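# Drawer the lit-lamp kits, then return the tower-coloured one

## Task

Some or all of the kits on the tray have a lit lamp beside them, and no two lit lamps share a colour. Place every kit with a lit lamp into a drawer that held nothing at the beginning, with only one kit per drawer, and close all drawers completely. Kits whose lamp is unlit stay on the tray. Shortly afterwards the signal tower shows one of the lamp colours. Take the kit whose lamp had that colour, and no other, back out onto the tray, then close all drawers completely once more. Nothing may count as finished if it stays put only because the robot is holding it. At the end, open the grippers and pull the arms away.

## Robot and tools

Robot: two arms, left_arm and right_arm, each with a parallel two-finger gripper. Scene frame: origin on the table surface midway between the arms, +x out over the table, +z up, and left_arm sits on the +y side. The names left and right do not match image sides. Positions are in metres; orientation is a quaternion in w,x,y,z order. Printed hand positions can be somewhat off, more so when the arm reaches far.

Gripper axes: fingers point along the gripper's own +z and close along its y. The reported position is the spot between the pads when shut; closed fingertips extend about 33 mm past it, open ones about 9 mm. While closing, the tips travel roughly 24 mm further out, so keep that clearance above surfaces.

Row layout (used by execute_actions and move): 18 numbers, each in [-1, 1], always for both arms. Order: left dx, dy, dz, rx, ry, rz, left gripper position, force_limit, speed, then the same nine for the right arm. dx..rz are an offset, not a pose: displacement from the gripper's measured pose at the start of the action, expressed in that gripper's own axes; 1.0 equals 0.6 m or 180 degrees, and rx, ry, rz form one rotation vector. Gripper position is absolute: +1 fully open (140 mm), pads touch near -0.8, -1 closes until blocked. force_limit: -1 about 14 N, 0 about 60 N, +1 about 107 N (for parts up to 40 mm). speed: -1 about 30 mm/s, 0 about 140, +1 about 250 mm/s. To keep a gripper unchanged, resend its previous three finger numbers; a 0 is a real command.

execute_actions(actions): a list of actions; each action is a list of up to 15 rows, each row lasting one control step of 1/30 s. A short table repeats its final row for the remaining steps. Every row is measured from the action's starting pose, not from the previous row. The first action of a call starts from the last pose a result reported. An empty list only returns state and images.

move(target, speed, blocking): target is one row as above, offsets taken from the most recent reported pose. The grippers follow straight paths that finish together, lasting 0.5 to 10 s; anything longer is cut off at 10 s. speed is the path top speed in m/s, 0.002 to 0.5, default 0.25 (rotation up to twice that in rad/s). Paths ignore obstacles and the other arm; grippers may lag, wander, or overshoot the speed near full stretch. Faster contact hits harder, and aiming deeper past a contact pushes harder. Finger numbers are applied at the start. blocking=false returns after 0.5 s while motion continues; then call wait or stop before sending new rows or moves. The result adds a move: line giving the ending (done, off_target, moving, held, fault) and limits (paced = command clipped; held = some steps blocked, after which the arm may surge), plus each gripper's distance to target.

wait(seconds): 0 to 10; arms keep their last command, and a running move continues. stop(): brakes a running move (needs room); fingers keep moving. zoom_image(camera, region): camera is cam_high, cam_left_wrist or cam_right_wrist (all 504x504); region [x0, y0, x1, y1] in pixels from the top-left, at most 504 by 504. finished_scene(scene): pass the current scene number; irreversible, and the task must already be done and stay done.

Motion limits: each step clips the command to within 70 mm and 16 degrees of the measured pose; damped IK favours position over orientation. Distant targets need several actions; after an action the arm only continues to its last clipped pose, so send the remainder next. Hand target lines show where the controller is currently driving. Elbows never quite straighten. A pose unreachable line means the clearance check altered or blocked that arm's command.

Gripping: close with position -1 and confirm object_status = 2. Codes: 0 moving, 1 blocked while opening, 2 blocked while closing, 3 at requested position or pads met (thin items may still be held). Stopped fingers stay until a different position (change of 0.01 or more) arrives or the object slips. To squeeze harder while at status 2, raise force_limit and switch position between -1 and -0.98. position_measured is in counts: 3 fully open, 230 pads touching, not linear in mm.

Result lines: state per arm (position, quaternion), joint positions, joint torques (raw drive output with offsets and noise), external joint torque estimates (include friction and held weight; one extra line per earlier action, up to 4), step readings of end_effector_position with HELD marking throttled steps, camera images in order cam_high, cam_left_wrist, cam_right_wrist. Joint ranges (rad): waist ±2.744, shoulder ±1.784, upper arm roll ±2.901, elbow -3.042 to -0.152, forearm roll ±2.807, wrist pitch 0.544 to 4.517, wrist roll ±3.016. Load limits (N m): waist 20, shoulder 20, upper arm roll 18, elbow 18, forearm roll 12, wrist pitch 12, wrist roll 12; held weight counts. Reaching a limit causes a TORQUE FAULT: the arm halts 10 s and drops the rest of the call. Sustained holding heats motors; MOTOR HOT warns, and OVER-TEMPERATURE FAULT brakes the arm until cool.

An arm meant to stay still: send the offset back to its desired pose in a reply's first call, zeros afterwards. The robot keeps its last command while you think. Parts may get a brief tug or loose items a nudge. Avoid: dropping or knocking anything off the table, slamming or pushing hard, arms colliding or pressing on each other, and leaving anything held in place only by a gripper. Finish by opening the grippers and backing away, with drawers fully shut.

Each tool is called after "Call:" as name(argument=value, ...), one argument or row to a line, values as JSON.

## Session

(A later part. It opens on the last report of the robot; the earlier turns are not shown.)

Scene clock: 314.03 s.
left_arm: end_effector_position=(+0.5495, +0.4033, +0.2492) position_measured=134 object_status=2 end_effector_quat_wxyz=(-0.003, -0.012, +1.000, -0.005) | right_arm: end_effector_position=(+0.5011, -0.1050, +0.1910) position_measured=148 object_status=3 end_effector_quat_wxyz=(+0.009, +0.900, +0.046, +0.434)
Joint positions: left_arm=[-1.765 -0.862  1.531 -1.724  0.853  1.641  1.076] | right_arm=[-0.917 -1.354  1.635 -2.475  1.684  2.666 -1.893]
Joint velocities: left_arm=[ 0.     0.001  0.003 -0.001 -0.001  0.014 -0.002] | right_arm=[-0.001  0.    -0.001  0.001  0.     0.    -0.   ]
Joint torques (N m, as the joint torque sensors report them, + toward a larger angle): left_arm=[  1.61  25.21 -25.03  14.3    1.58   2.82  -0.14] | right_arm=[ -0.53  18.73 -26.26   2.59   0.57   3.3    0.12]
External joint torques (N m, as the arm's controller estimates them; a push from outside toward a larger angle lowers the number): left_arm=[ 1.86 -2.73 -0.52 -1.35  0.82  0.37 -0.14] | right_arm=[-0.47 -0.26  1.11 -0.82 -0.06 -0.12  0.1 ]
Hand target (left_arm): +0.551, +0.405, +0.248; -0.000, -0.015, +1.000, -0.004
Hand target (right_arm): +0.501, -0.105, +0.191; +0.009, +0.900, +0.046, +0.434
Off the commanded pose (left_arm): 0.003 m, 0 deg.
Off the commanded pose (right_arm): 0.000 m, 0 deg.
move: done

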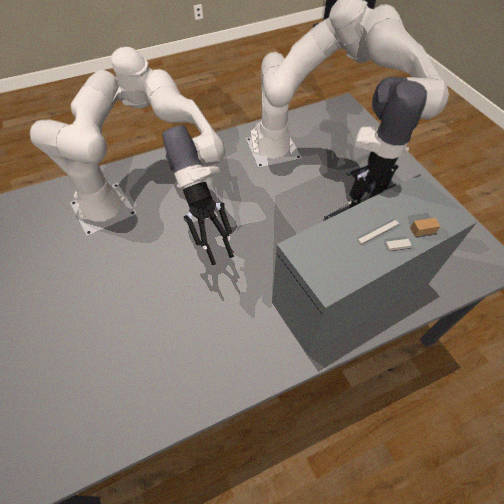

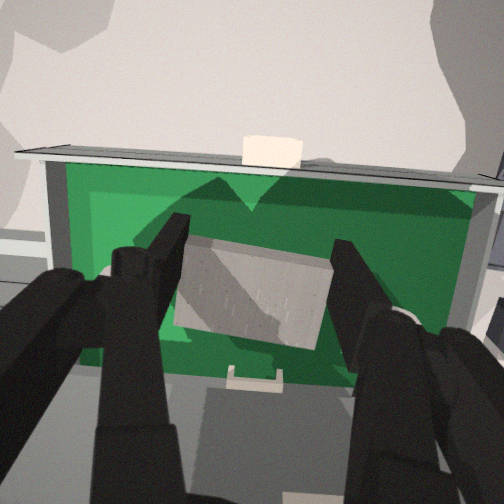

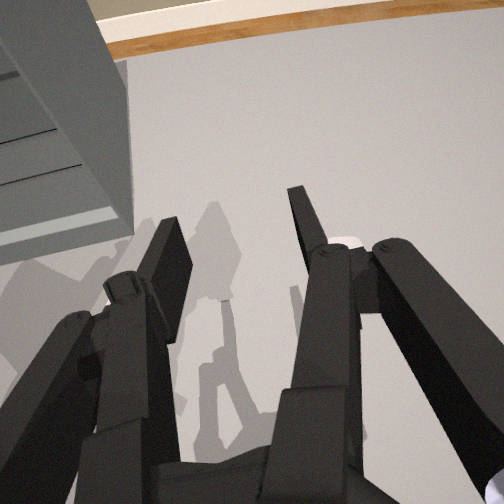

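Call:
move(
  target=[0,-0.003,0.035,0,0,0,-1,0.2,0.2,0,0,0,0,0,0,-0.15,0.3,0],
  speed=0.02,
)

Call:
move(
  target=[0,-0.003,0.02,0,0,0,-1,0.2,0.2,0,0,0,0,0,0,-0.15,0.3,0],
  speed=0.015,
)

Scene clock: 317.03 s.
left_arm: end_effector_position=(+0.5483, +0.4007, +0.2292) position_measured=134 object_status=2 end_effector_quat_wxyz=(-0.004, -0.010, +1.000, -0.006) | right_arm: end_effector_position=(+0.5011, -0.1050, +0.1910) position_measured=148 object_status=3 end_effector_quat_wxyz=(+0.009, +0.900, +0.046, +0.434)
Joint positions: left_arm=[-1.765 -0.867  1.558 -1.76   0.86   1.681  1.071] | right_arm=[-0.917 -1.354  1.635 -2.475  1.684  2.666 -1.893]
Joint velocities: left_arm=[ 0.    -0.     0.004 -0.001 -0.001  0.014 -0.001] | right_arm=[ 0.001 -0.001  0.001  0.001  0.     0.001  0.001]
Joint torques (N m, as the joint torque sensors report them, + toward a larger angle): left_arm=[  0.79  26.72 -25.54  14.27   1.52   2.95  -0.14] | right_arm=[ -0.48  18.63 -26.25   2.56   0.55   3.31   0.12]
External joint torques (N m, as the arm's controller estimates them; a push from outside toward a larger angle lowers the number): left_arm=[ 0.85 -1.13 -1.   -1.51  0.76  0.51 -0.14] | right_arm=[-0.49 -0.35  1.09 -0.89 -0.08 -0.1   0.1 ]
Hand target (left_arm): +0.550, +0.401, +0.228; -0.002, -0.012, +1.000, -0.005
Hand target (right_arm): +0.501, -0.105, +0.191; +0.009, +0.900, +0.046, +0.434
Off the commanded pose (left_arm): 0.002 m, 0 deg.
Off the commanded pose (right_arm): 0.000 m, 0 deg.
move: done

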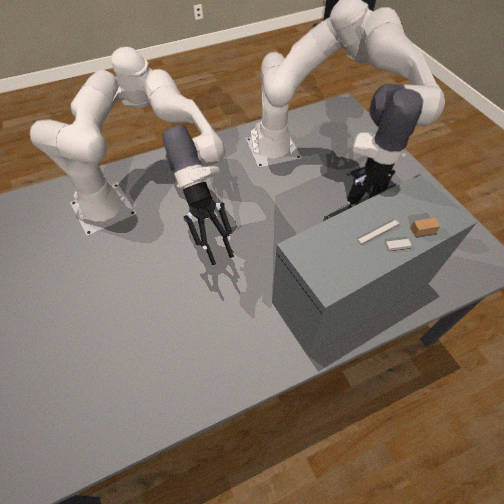

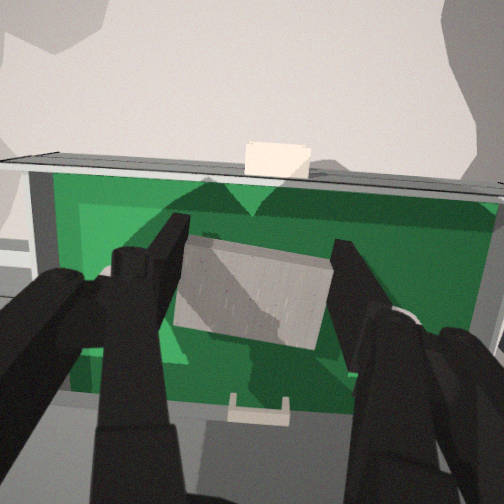

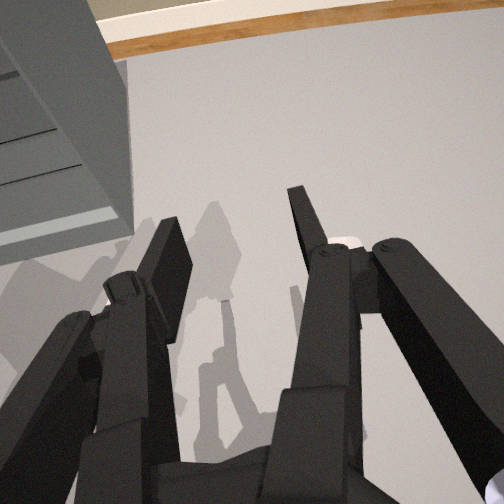

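Scene clock: 318.07 s.
left_arm: end_effector_position=(+0.5473, +0.3997, +0.2187) position_measured=134 object_status=2 end_effector_quat_wxyz=(-0.006, -0.010, +1.000, -0.006) | right_arm: end_effector_position=(+0.5011, -0.1050, +0.1910) position_measured=148 object_status=3 end_effector_quat_wxyz=(+0.009, +0.900, +0.046, +0.434)
Joint positions: left_arm=[-1.765 -0.868  1.574 -1.778  0.861  1.702  1.069] | right_arm=[-0.917 -1.354  1.635 -2.475  1.684  2.666 -1.893]
Joint velocities: left_arm=[ 0.001 -0.002  0.003 -0.002 -0.     0.013  0.001] | right_arm=[ 0.     0.    -0.001 -0.     0.    -0.001 -0.   ]
Joint torques (N m, as the joint torque sensors report them, + toward a larger angle): left_arm=[ -0.59  25.36 -24.2   13.68   1.53   2.81  -0.01] | right_arm=[ -0.59  18.56 -26.27   2.68   0.56   3.32   0.12]
External joint torques (N m, as the arm's controller estimates them; a push from outside toward a larger angle lowers the number): left_arm=[-0.71 -2.27  0.08 -2.06  0.78  0.42 -0.01] | right_arm=[-0.58 -0.46  1.13 -0.71 -0.08 -0.09  0.09]
Hand target (left_arm): +0.548, +0.399, +0.217; -0.004, -0.010, +1.000, -0.006
Hand target (right_arm): +0.501, -0.105, +0.191; +0.009, +0.900, +0.046, +0.434
Off the commanded pose (left_arm): 0.002 m, 0 deg.
Off the commanded pose (right_arm): 0.000 m, 0 deg.
move: done

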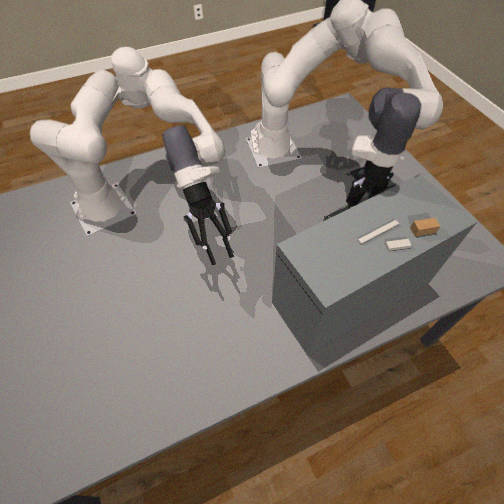

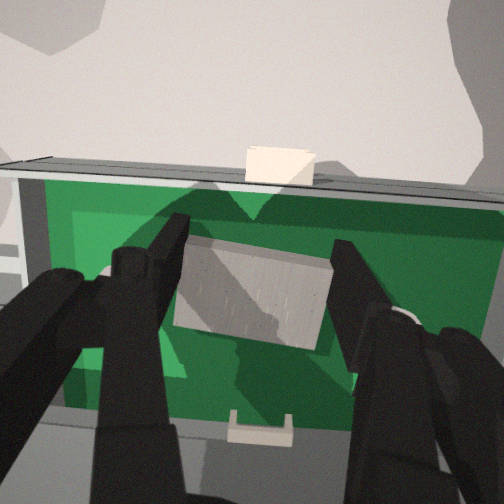

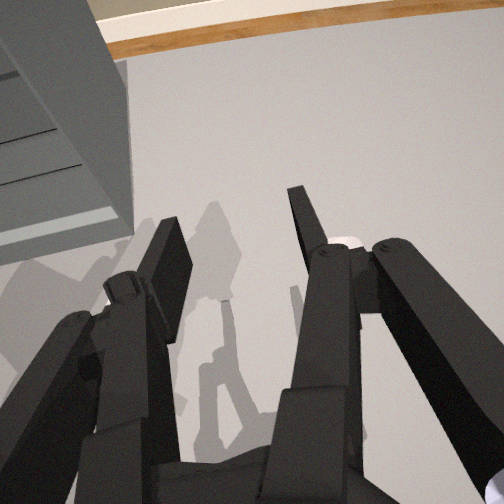

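Call:
move(
  target=[0,-0.004,0.016,0,0,0,-1,0.2,0.2,0,0,0,0,0,0,-0.15,0.3,0],
  speed=0.012,
)

Scene clock: 319.87 s.
left_arm: end_effector_position=(+0.5509, +0.3986, +0.2176) position_measured=134 object_status=2 end_effector_quat_wxyz=(+0.000, -0.010, +1.000, -0.007) | right_arm: end_effector_position=(+0.5011, -0.1050, +0.1910) position_measured=148 object_status=3 end_effector_quat_wxyz=(+0.009, +0.900, +0.046, +0.434)
Joint positions: left_arm=[-1.765 -0.868  1.576 -1.782  0.867  1.718  1.065] | right_arm=[-0.917 -1.354  1.635 -2.475  1.684  2.666 -1.893]
Joint velocities: left_arm=[ 0.001  0.001  0.002 -0.001  0.004  0.006 -0.004] | right_arm=[-0.001  0.     0.     0.001 -0.001  0.    -0.002]
Joint torques (N m, as the joint torque sensors report them, + toward a larger angle): left_arm=[ -1.96  23.27 -21.09   9.22   1.08   2.52  -0.01] | right_arm=[ -0.5   18.88 -26.48   2.7    0.55   3.32   0.11]
External joint torques (N m, as the arm's controller estimates them; a push from outside toward a larger angle lowers the number): left_arm=[-1.99 -4.53  3.45 -6.63  0.31  0.07 -0.01] | right_arm=[-0.42 -0.09  0.85 -0.71 -0.08 -0.09  0.09]
Hand target (left_arm): +0.547, +0.397, +0.209; -0.006, -0.009, +1.000, -0.006
Hand target (right_arm): +0.501, -0.105, +0.191; +0.009, +0.900, +0.046, +0.434
Off the commanded pose (left_arm): 0.009 m, 1 deg.
Off the commanded pose (right_arm): 0.000 m, 0 deg.
move: off_target (left_arm)

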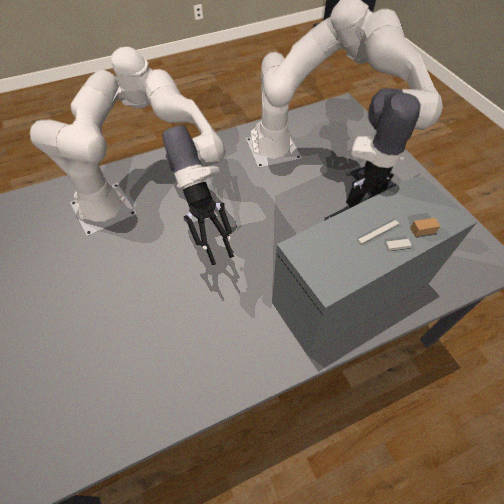

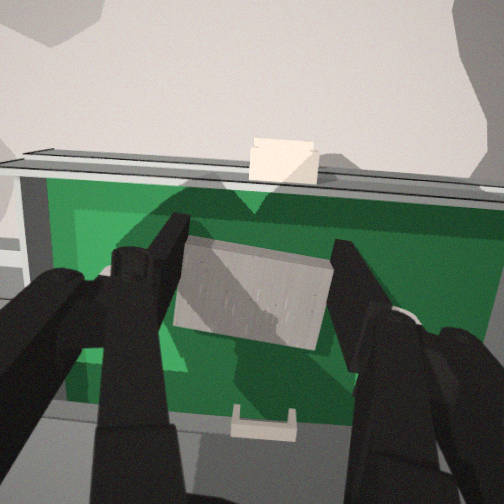

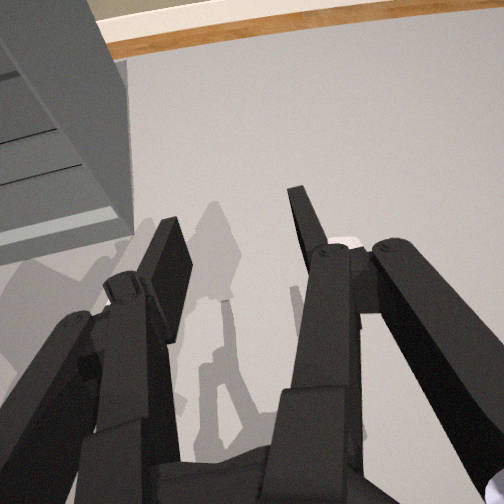

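Call:
move(
  target=[0,0,0,0,0,0,0.25,0.2,0.2,0,0,0,0,0,0,-0.15,0.3,0],
)

Call:
move(
  target=[0.03,0.01,-0.11,0,0,0,0.25,0.2,0.2,0,0,0,0,0,0,-0.15,0.3,0],
  speed=0.1,
)

Call:
move(
  target=[0.12,0,0.02,0,-0.25,0,-0.15,0.2,0.2,0,0,0,0,0,0,-0.15,0.3,0],
  speed=0.25,
)

Call:
move(
  target=[0.09,0,0.09,0,0,0,-0.15,0.2,0.2,0,0,0,0,0,0,-0.15,0.3,0],
  speed=0.08,
)

Scene clock: 324.43 s.
left_arm: end_effector_position=(+0.5515, +0.3986, +0.2181) position_measured=98 object_status=3 end_effector_quat_wxyz=(+0.001, -0.011, +1.000, -0.007) | right_arm: end_effector_position=(+0.5011, -0.1050, +0.1910) position_measured=148 object_status=3 end_effector_quat_wxyz=(+0.009, +0.900, +0.046, +0.434)
Joint positions: left_arm=[-1.765 -0.867  1.576 -1.782  0.868  1.719  1.064] | right_arm=[-0.917 -1.354  1.635 -2.475  1.684  2.666 -1.893]
Joint velocities: left_arm=[-0.    -0.002 -0.     0.     0.001 -0.001  0.   ] | right_arm=[ 0.     0.001 -0.001 -0.    -0.001  0.    -0.   ]
Joint torques (N m, as the joint torque sensors report them, + toward a larger angle): left_arm=[  0.28  25.53 -26.17  15.5    0.62   2.16   0.16] | right_arm=[ -0.48  18.61 -26.08   2.54   0.55   3.35   0.1 ]
External joint torques (N m, as the arm's controller estimates them; a push from outside toward a larger angle lowers the number): left_arm=[ 0.21 -2.16 -1.73 -0.35 -0.15 -0.3   0.16] | right_arm=[-0.5  -0.4   1.27 -0.91 -0.08 -0.07  0.08]
Hand target (left_arm): +0.551, +0.399, +0.218; +0.000, -0.010, +1.000, -0.007
Hand target (right_arm): +0.501, -0.105, +0.191; +0.009, +0.900, +0.046, +0.434
Off the commanded pose (left_arm): 0.001 m, 0 deg.
Off the commanded pose (right_arm): 0.000 m, 0 deg.
move: done

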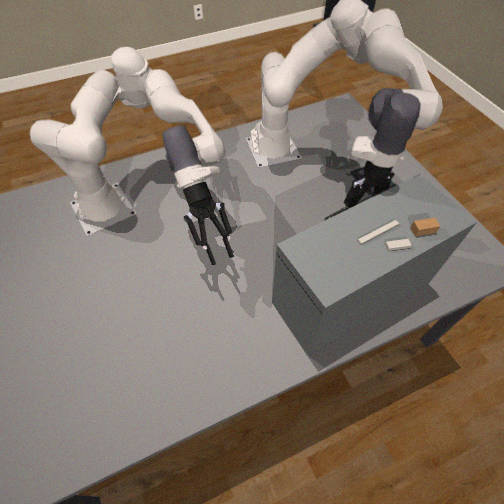

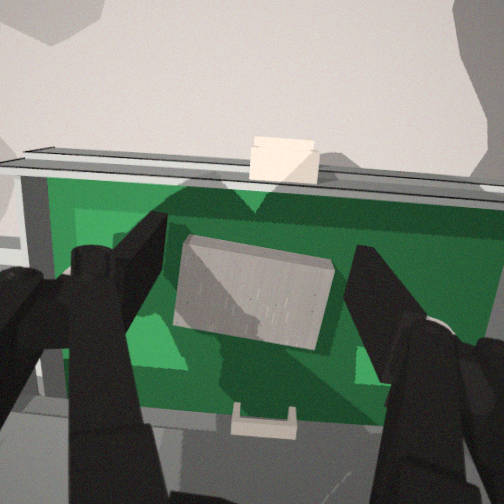

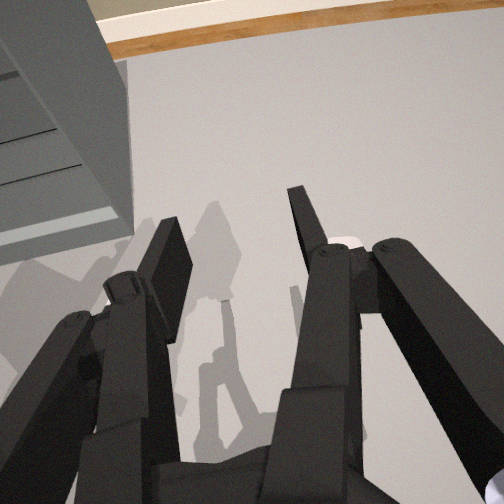

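Scene clock: 325.63 s.
left_arm: end_effector_position=(+0.5343, +0.4054, +0.2828) position_measured=98 object_status=3 end_effector_quat_wxyz=(+0.002, -0.013, +1.000, -0.005) | right_arm: end_effector_position=(+0.5011, -0.1050, +0.1910) position_measured=148 object_status=3 end_effector_quat_wxyz=(+0.009, +0.900, +0.046, +0.434)
Joint positions: left_arm=[-1.696 -0.823  1.455 -1.736  0.809  1.608  1.087] | right_arm=[-0.917 -1.354  1.635 -2.475  1.684  2.666 -1.893]
Joint velocities: left_arm=[ 0.    -0.    -0.001  0.001  0.001 -0.012  0.006] | right_arm=[-0.     0.     0.001 -0.    -0.001 -0.    -0.   ]
Joint torques (N m, as the joint torque sensors report them, + toward a larger angle): left_arm=[  1.29  22.61 -26.3   17.14  -0.29   1.9    0.3 ] | right_arm=[ -0.52  18.83 -26.16   2.78   0.53   3.3    0.13]
External joint torques (N m, as the arm's controller estimates them; a push from outside toward a larger angle lowers the number): left_arm=[ 1.27 -2.27 -2.96  0.79 -1.08 -0.56  0.3 ] | right_arm=[-0.44 -0.18  1.17 -0.55 -0.11 -0.11  0.1 ]
Hand target (left_arm): +0.533, +0.406, +0.284; +0.001, -0.011, +1.000, -0.007
Hand target (right_arm): +0.501, -0.105, +0.191; +0.009, +0.900, +0.046, +0.434
Off the commanded pose (left_arm): 0.002 m, 0 deg.
Off the commanded pose (right_arm): 0.000 m, 0 deg.
move: done

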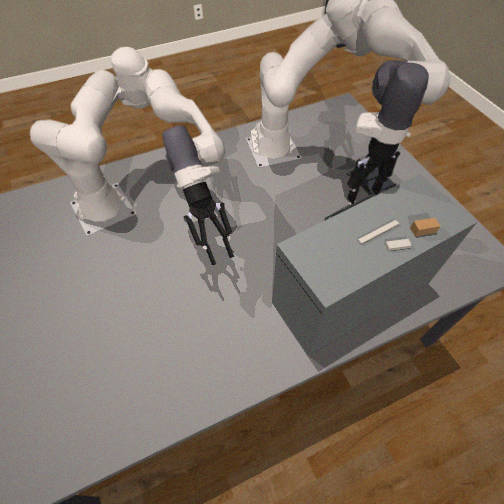

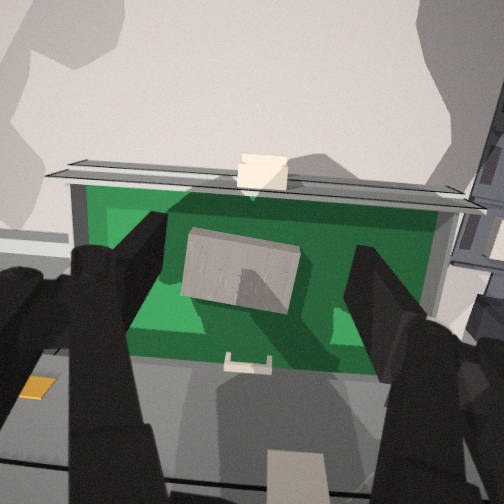

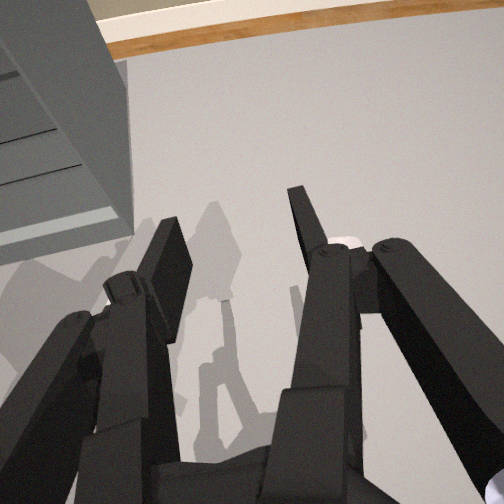

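Scene clock: 328.10 s.
left_arm: end_effector_position=(+0.4638, +0.4091, +0.2682) position_measured=148 object_status=3 end_effector_quat_wxyz=(+0.382, -0.011, +0.924, +0.005) | right_arm: end_effector_position=(+0.5011, -0.1050, +0.1910) position_measured=148 object_status=3 end_effector_quat_wxyz=(+0.009, +0.900, +0.046, +0.434)
Joint positions: left_arm=[-0.827 -1.187  1.101 -2.756  1.619  2.334  0.633] | right_arm=[-0.917 -1.354  1.635 -2.475  1.684  2.666 -1.893]
Joint velocities: left_arm=[ 0.     0.     0.001  0.     0.005  0.002 -0.037] | right_arm=[-0.001  0.002  0.     0.001 -0.    -0.     0.001]
Joint torques (N m, as the joint torque sensors report them, + toward a larger angle): left_arm=[  1.14   6.52 -19.27  12.95   1.7    3.1   -0.31] | right_arm=[ -0.45  18.7  -26.35   2.89   0.52   3.3    0.12]
External joint torques (N m, as the arm's controller estimates them; a push from outside toward a larger angle lowers the number): left_arm=[ 1.17 -2.72 -0.17 -1.32  1.05  0.35 -0.29] | right_arm=[-0.43 -0.36  1.07 -0.54 -0.12 -0.11  0.1 ]
Hand target (left_arm): +0.464, +0.409, +0.268; +0.383, -0.016, +0.924, +0.002
Hand target (right_arm): +0.501, -0.105, +0.191; +0.009, +0.900, +0.046, +0.434
Off the commanded pose (left_arm): 0.006 m, 1 deg.
Off the commanded pose (right_arm): 0.000 m, 0 deg.
move: off_target (left_arm)

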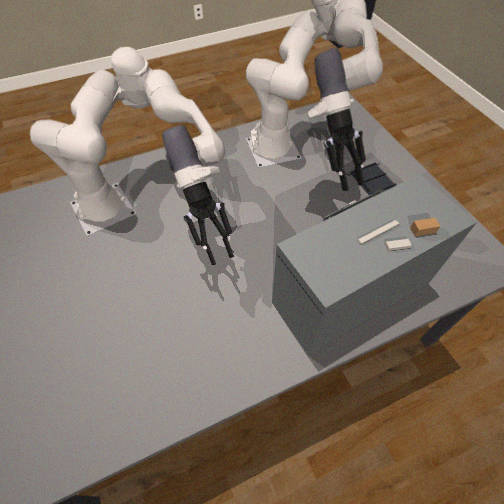

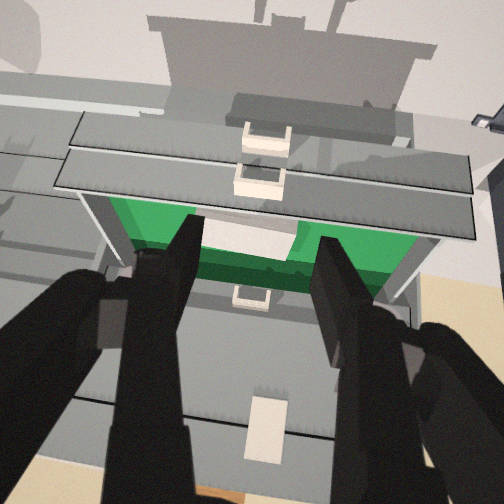

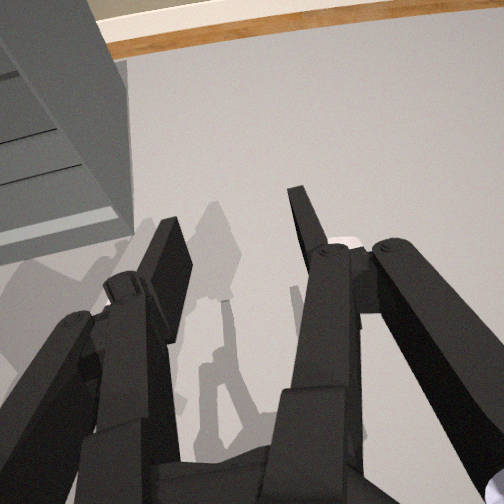

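Scene clock: 329.50 s.
left_arm: end_effector_position=(+0.4641, +0.4109, +0.1918) position_measured=148 object_status=3 end_effector_quat_wxyz=(+0.381, -0.006, +0.924, +0.008) | right_arm: end_effector_position=(+0.5011, -0.1050, +0.1910) position_measured=148 object_status=3 end_effector_quat_wxyz=(+0.009, +0.900, +0.046, +0.434)
Joint positions: left_arm=[-0.887 -1.179  1.34  -2.79   1.928  2.379  0.5  ] | right_arm=[-0.917 -1.354  1.635 -2.475  1.684  2.666 -1.893]
Joint velocities: left_arm=[-0.001 -0.002  0.002  0.     0.018 -0.    -0.039] | right_arm=[ 0.002  0.001  0.001 -0.     0.001 -0.     0.001]
Joint torques (N m, as the joint torque sensors report them, + toward a larger angle): left_arm=[ -1.84   7.65 -19.37   8.27   1.55   2.19  -0.09] | right_arm=[ -0.42  18.33 -26.1    2.79   0.55   3.34   0.15]
External joint torques (N m, as the arm's controller estimates them; a push from outside toward a larger angle lowers the number): left_arm=[-1.84 -2.85  0.64 -1.75  1.06 -0.36 -0.07] | right_arm=[-0.55 -0.67  1.18 -0.69 -0.08 -0.06  0.12]
Hand target (left_arm): +0.464, +0.409, +0.191; +0.382, -0.010, +0.924, +0.006
Hand target (right_arm): +0.501, -0.105, +0.191; +0.009, +0.900, +0.046, +0.434
Off the commanded pose (left_arm): 0.002 m, 1 deg.
Off the commanded pose (right_arm): 0.000 m, 0 deg.
move: done

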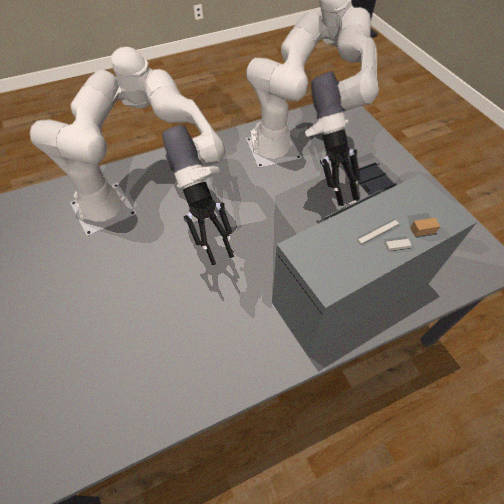

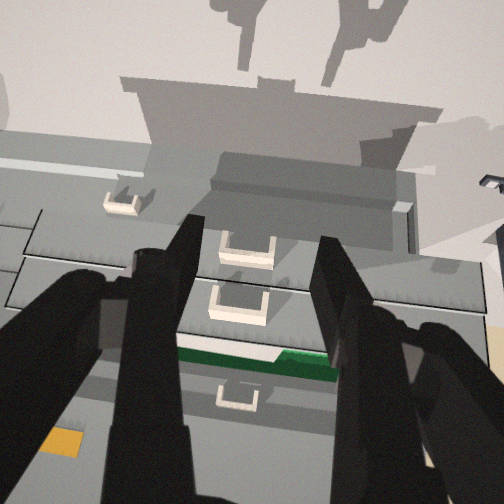

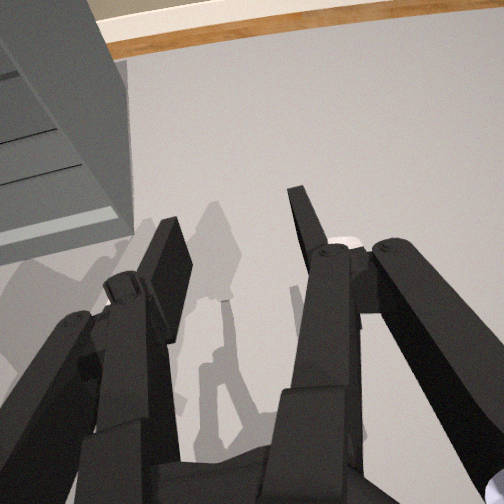

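Call:
move(
  target=[-0.146,-0.012,0.148,0,0,0,-0.15,0.2,0.2,0,0,0,0,0,0,-0.15,0.3,0],
  speed=0.05,
)

Call:
move(
  target=[-0.018,0,0.018,0,0,0,-0.15,0.2,0.2,0,0,0,0,0,0,-0.15,0.3,0],
  speed=0.015,
)

Scene clock: 333.83 s.
left_arm: end_effector_position=(+0.5893, +0.4037, +0.1937) position_measured=148 object_status=3 end_effector_quat_wxyz=(+0.384, -0.011, +0.923, +0.005) | right_arm: end_effector_position=(+0.5011, -0.1050, +0.1910) position_measured=148 object_status=3 end_effector_quat_wxyz=(+0.009, +0.900, +0.046, +0.434)
Joint positions: left_arm=[-1.329 -1.144  1.508 -2.414  1.957  2.348  0.458] | right_arm=[-0.917 -1.354  1.635 -2.475  1.684  2.666 -1.893]
Joint velocities: left_arm=[-0.001  0.002  0.003  0.004 -0.001 -0.001  0.002] | right_arm=[ 0.001  0.    -0.001 -0.001  0.     0.     0.   ]
Joint torques (N m, as the joint torque sensors report them, + toward a larger angle): left_arm=[ -2.69  16.28 -26.61  10.07   1.06   2.59   0.42] | right_arm=[ -0.41  18.63 -26.11   2.89   0.54   3.31   0.12]
External joint torques (N m, as the arm's controller estimates them; a push from outside toward a larger angle lowers the number): left_arm=[-3.06 -1.43 -0.47  0.3   0.52  0.12  0.44] | right_arm=[-0.37 -0.38  1.26 -0.45 -0.09 -0.1   0.1 ]
Hand target (left_arm): +0.590, +0.402, +0.193; +0.384, -0.006, +0.923, +0.006
Hand target (right_arm): +0.501, -0.105, +0.191; +0.009, +0.900, +0.046, +0.434
Off the commanded pose (left_arm): 0.004 m, 1 deg.
Off the commanded pose (right_arm): 0.000 m, 0 deg.
move: off_target (left_arm)

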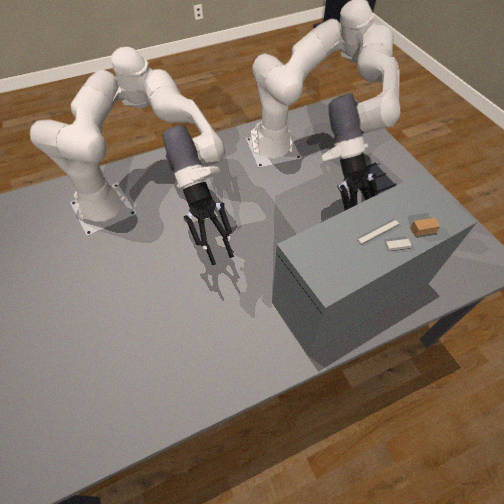

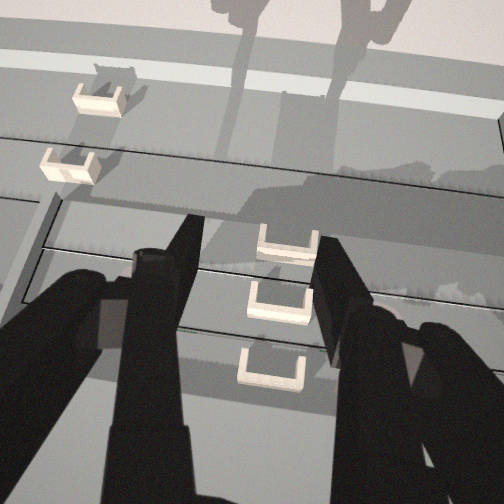

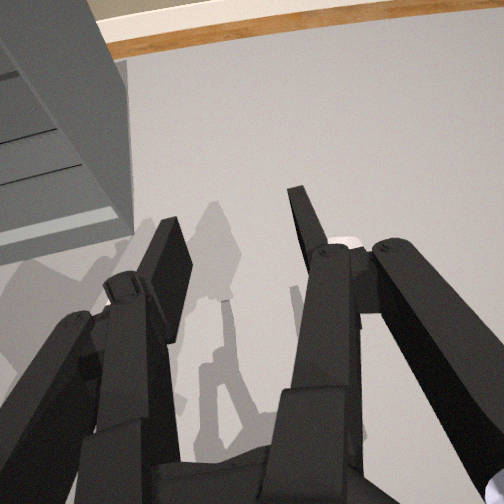

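Scene clock: 335.07 s.
left_arm: end_effector_position=(+0.5988, +0.4043, +0.1939) position_measured=148 object_status=3 end_effector_quat_wxyz=(+0.383, -0.016, +0.924, +0.006) | right_arm: end_effector_position=(+0.5011, -0.1050, +0.1910) position_measured=148 object_status=3 end_effector_quat_wxyz=(+0.009, +0.900, +0.046, +0.434)
Joint positions: left_arm=[-1.36  -1.144  1.517 -2.383  1.951  2.34   0.456] | right_arm=[-0.917 -1.354  1.635 -2.475  1.684  2.666 -1.893]
Joint velocities: left_arm=[-0.     0.     0.     0.    -0.001 -0.    -0.002] | right_arm=[ 0.    -0.     0.001 -0.001  0.    -0.     0.001]
Joint torques (N m, as the joint torque sensors report them, + toward a larger angle): left_arm=[ -8.59  13.99 -22.68  17.64   1.56   3.41   0.59] | right_arm=[ -0.59  18.8  -26.19   2.76   0.58   3.3    0.13]
External joint torques (N m, as the arm's controller estimates them; a push from outside toward a larger angle lowers the number): left_arm=[-8.61 -4.51  4.04  8.05  0.99  0.9   0.61] | right_arm=[-0.59 -0.19  1.1  -0.61 -0.06 -0.11  0.1 ]
Hand target (left_arm): +0.604, +0.404, +0.194; +0.384, -0.011, +0.923, +0.005
Hand target (right_arm): +0.501, -0.105, +0.191; +0.009, +0.900, +0.046, +0.434
Off the commanded pose (left_arm): 0.006 m, 1 deg.
Off the commanded pose (right_arm): 0.000 m, 0 deg.
move: off_target (left_arm)

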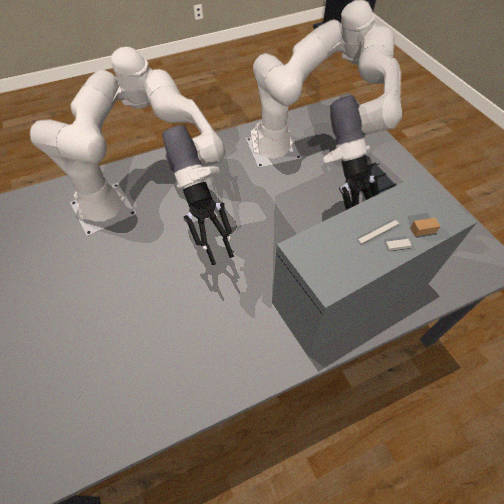

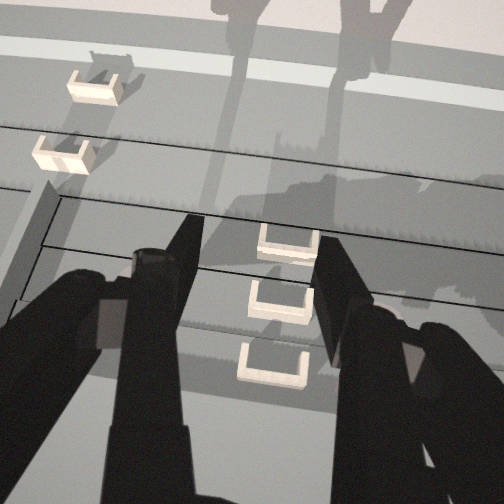

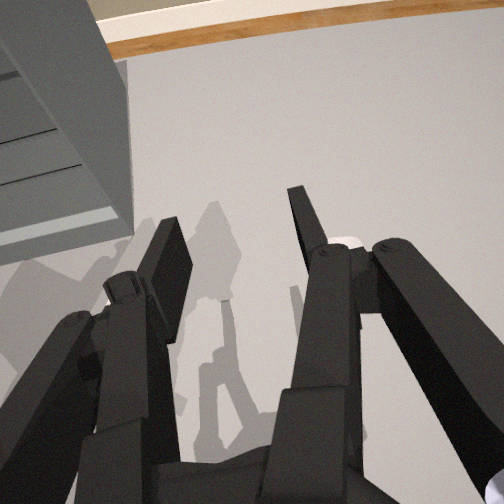

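Call:
move(
  target=[-0.03,0.012,-0.17,0,0,0,-0.15,0.2,0.2,0,0,0,0,0,0,-0.15,0.3,0],
  speed=0.12,
)

Call:
zoom_image(
  camera="cam_left_wrist",
  region=[0,50,504,400],
)

Call:
move(
  target=[0.1,0.45,-0.1,0,0.25,0,0.25,0.2,0.2,0,0,0,0,0,0,-0.15,0.3,0],
)

Scene clock: 339.80 s.
left_arm: end_effector_position=(+0.5409, +0.4113, +0.2798) position_measured=148 object_status=3 end_effector_quat_wxyz=(+0.383, -0.022, +0.923, +0.003) | right_arm: end_effector_position=(+0.5011, -0.1050, +0.1910) position_measured=148 object_status=3 end_effector_quat_wxyz=(+0.009, +0.900, +0.046, +0.434)
Joint positions: left_arm=[-1.101 -1.131  1.224 -2.522  1.677  2.294  0.583] | right_arm=[-0.917 -1.354  1.635 -2.475  1.684  2.666 -1.893]
Joint velocities: left_arm=[ 0.001  0.001 -0.001 -0.    -0.014 -0.002  0.04 ] | right_arm=[ 0.001 -0.     0.001  0.     0.     0.    -0.   ]
Joint torques (N m, as the joint torque sensors report them, + toward a larger angle): left_arm=[  2.19  11.49 -25.94  11.77  -0.41   2.25   0.16] | right_arm=[ -0.44  18.67 -26.22   2.74   0.54   3.32   0.08]
External joint torques (N m, as the arm's controller estimates them; a push from outside toward a larger angle lowers the number): left_arm=[ 2.18 -1.17 -2.56 -1.63 -1.13 -0.47  0.18] | right_arm=[-0.58 -0.3   1.05 -0.77 -0.09 -0.08  0.06]
Hand target (left_arm): +0.539, +0.411, +0.278; +0.381, -0.016, +0.924, +0.006
Hand target (right_arm): +0.501, -0.105, +0.191; +0.009, +0.900, +0.046, +0.434
Off the commanded pose (left_arm): 0.003 m, 1 deg.
Off the commanded pose (right_arm): 0.000 m, 0 deg.
move: done

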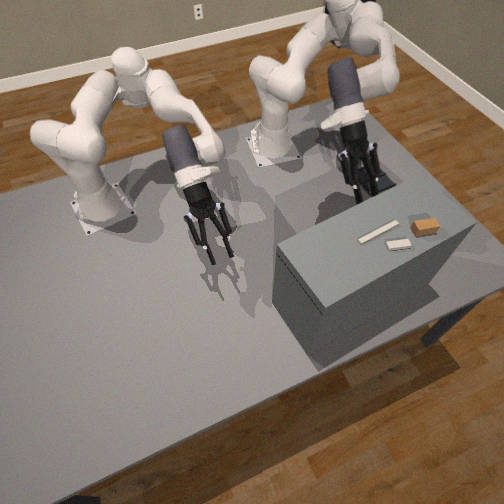

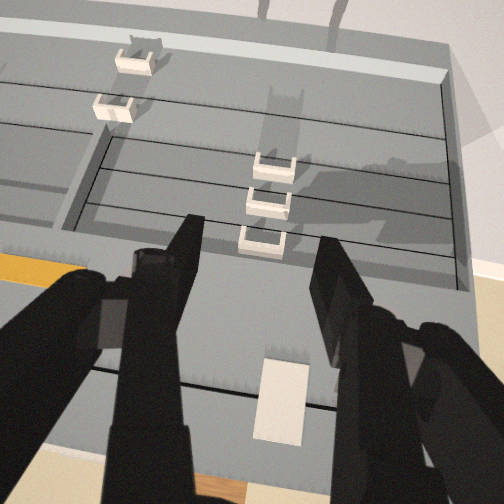

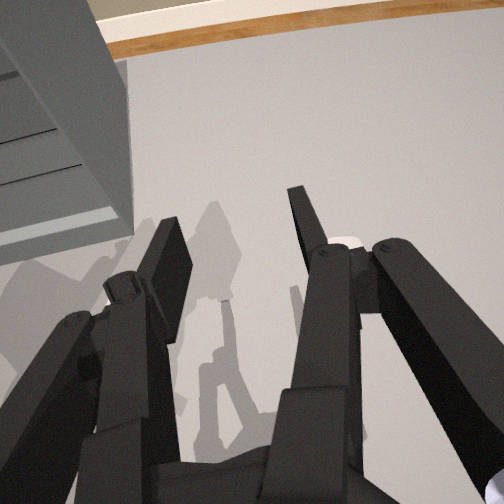

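Region (0, 50, 504, 400) of cam_left_wrist's 504x504 image, scaled by 1.000; it fills the top 350 rows of this view, and the rest is white.

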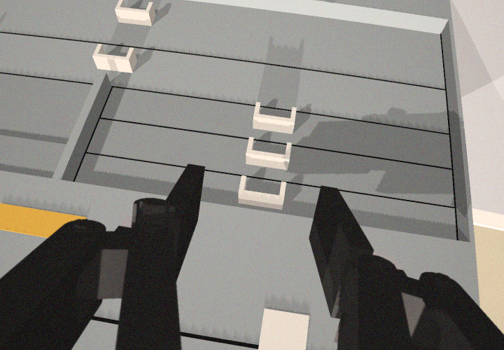

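Scene clock: 342.30 s.
left_arm: end_effector_position=(+0.4445, +0.6785, +0.2737) position_measured=98 object_status=3 end_effector_quat_wxyz=(-0.003, -0.027, +1.000, -0.002) | right_arm: end_effector_position=(+0.5011, -0.1050, +0.1910) position_measured=148 object_status=3 end_effector_quat_wxyz=(+0.009, +0.900, +0.046, +0.434)
Joint positions: left_arm=[-1.258 -1.031  1.359 -1.725  0.997  1.465  1.453] | right_arm=[-0.917 -1.354  1.635 -2.475  1.684  2.666 -1.893]
Joint velocities: left_arm=[ 0.001  0.001  0.001  0.001 -0.002 -0.008  0.027] | right_arm=[ 0.001 -0.001 -0.001 -0.     0.    -0.     0.001]
Joint torques (N m, as the joint torque sensors report them, + toward a larger angle): left_arm=[ -1.5   25.5  -27.81  13.39   0.56   1.97   0.24] | right_arm=[ -0.5   18.75 -26.2    2.86   0.54   3.3    0.08]
External joint torques (N m, as the arm's controller estimates them; a push from outside toward a larger angle lowers the number): left_arm=[-1.56 -3.25 -0.95  1.42 -0.23 -0.43  0.24] | right_arm=[-0.61 -0.22  1.15 -0.65 -0.09 -0.11  0.06]
Hand target (left_arm): +0.444, +0.678, +0.273; -0.005, -0.021, +1.000, -0.003
Hand target (right_arm): +0.501, -0.105, +0.191; +0.009, +0.900, +0.046, +0.434
Off the commanded pose (left_arm): 0.003 m, 1 deg.
Off the commanded pose (right_arm): 0.000 m, 0 deg.
move: done

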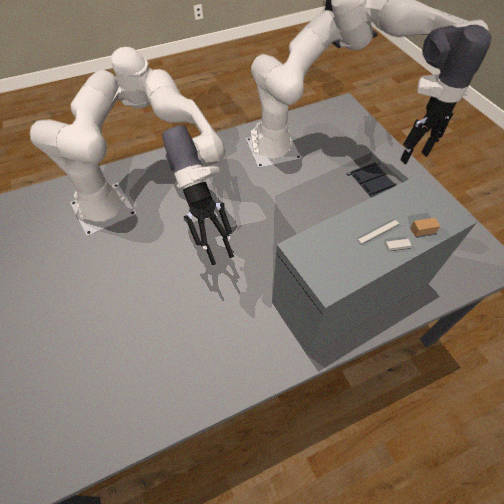

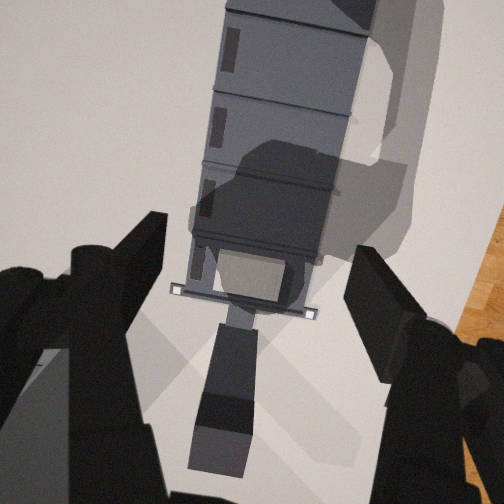

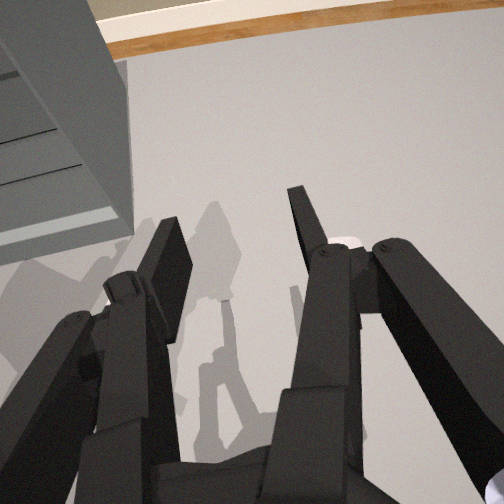

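Call:
wait(
  seconds=10,
)

Scene clock: 352.87 s.
left_arm: end_effector_position=(+0.4442, +0.6785, +0.2737) position_measured=98 object_status=3 end_effector_quat_wxyz=(-0.004, -0.023, +1.000, -0.002) | right_arm: end_effector_position=(+0.5011, -0.1050, +0.1910) position_measured=148 object_status=3 end_effector_quat_wxyz=(+0.009, +0.900, +0.046, +0.434)
Joint positions: left_arm=[-1.258 -1.031  1.359 -1.724  0.997  1.464  1.462] | right_arm=[-0.917 -1.354  1.635 -2.475  1.684  2.666 -1.893]
Joint velocities: left_arm=[ 0.001  0.001 -0.001 -0.001 -0.    -0.     0.001] | right_arm=[ 0.    -0.     0.001 -0.001  0.    -0.     0.001]
Joint torques (N m, as the joint torque sensors report them, + toward a larger angle): left_arm=[ -0.83  24.95 -27.79  13.23   0.59   1.9    0.27] | right_arm=[ -0.67  18.6  -26.24   2.67   0.54   3.32   0.1 ]
External joint torques (N m, as the arm's controller estimates them; a push from outside toward a larger angle lowers the number): left_arm=[-0.78 -3.94 -0.78  1.29 -0.2  -0.51  0.27] | right_arm=[-0.74 -0.39  1.09 -0.78 -0.09 -0.09  0.08]
Hand target (left_arm): +0.444, +0.678, +0.273; -0.005, -0.021, +1.000, -0.003
Hand target (right_arm): +0.501, -0.105, +0.191; +0.009, +0.900, +0.046, +0.434
Off the commanded pose (left_arm): 0.003 m, 1 deg.
Off the commanded pose (right_arm): 0.000 m, 0 deg.
wait: 10.00 s; at rest from the start

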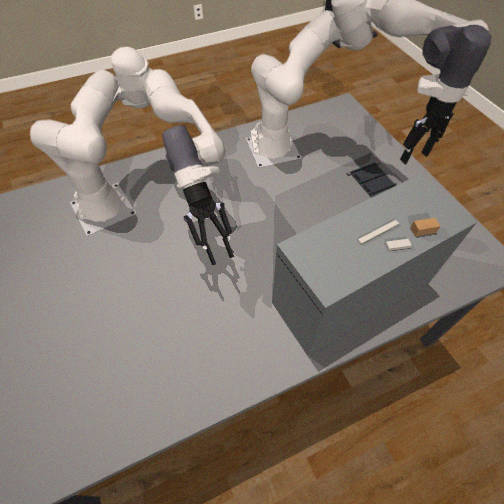

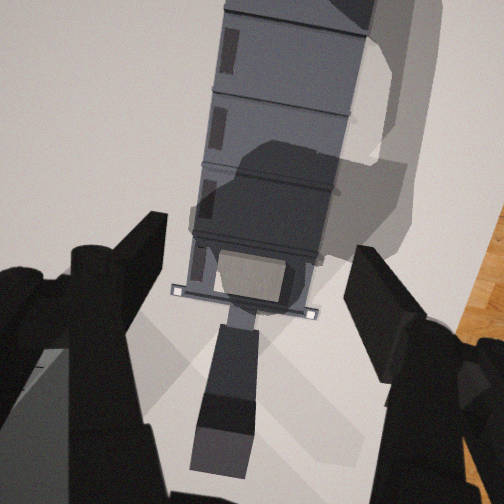

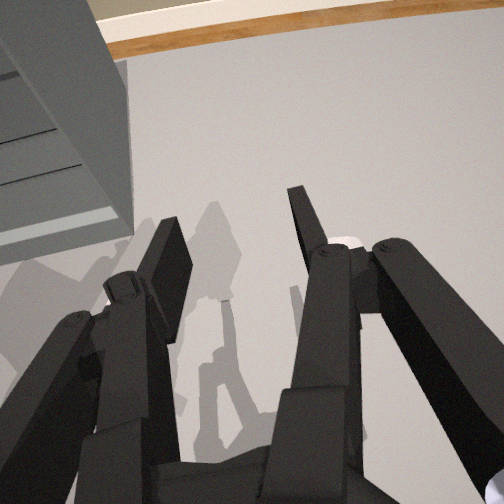

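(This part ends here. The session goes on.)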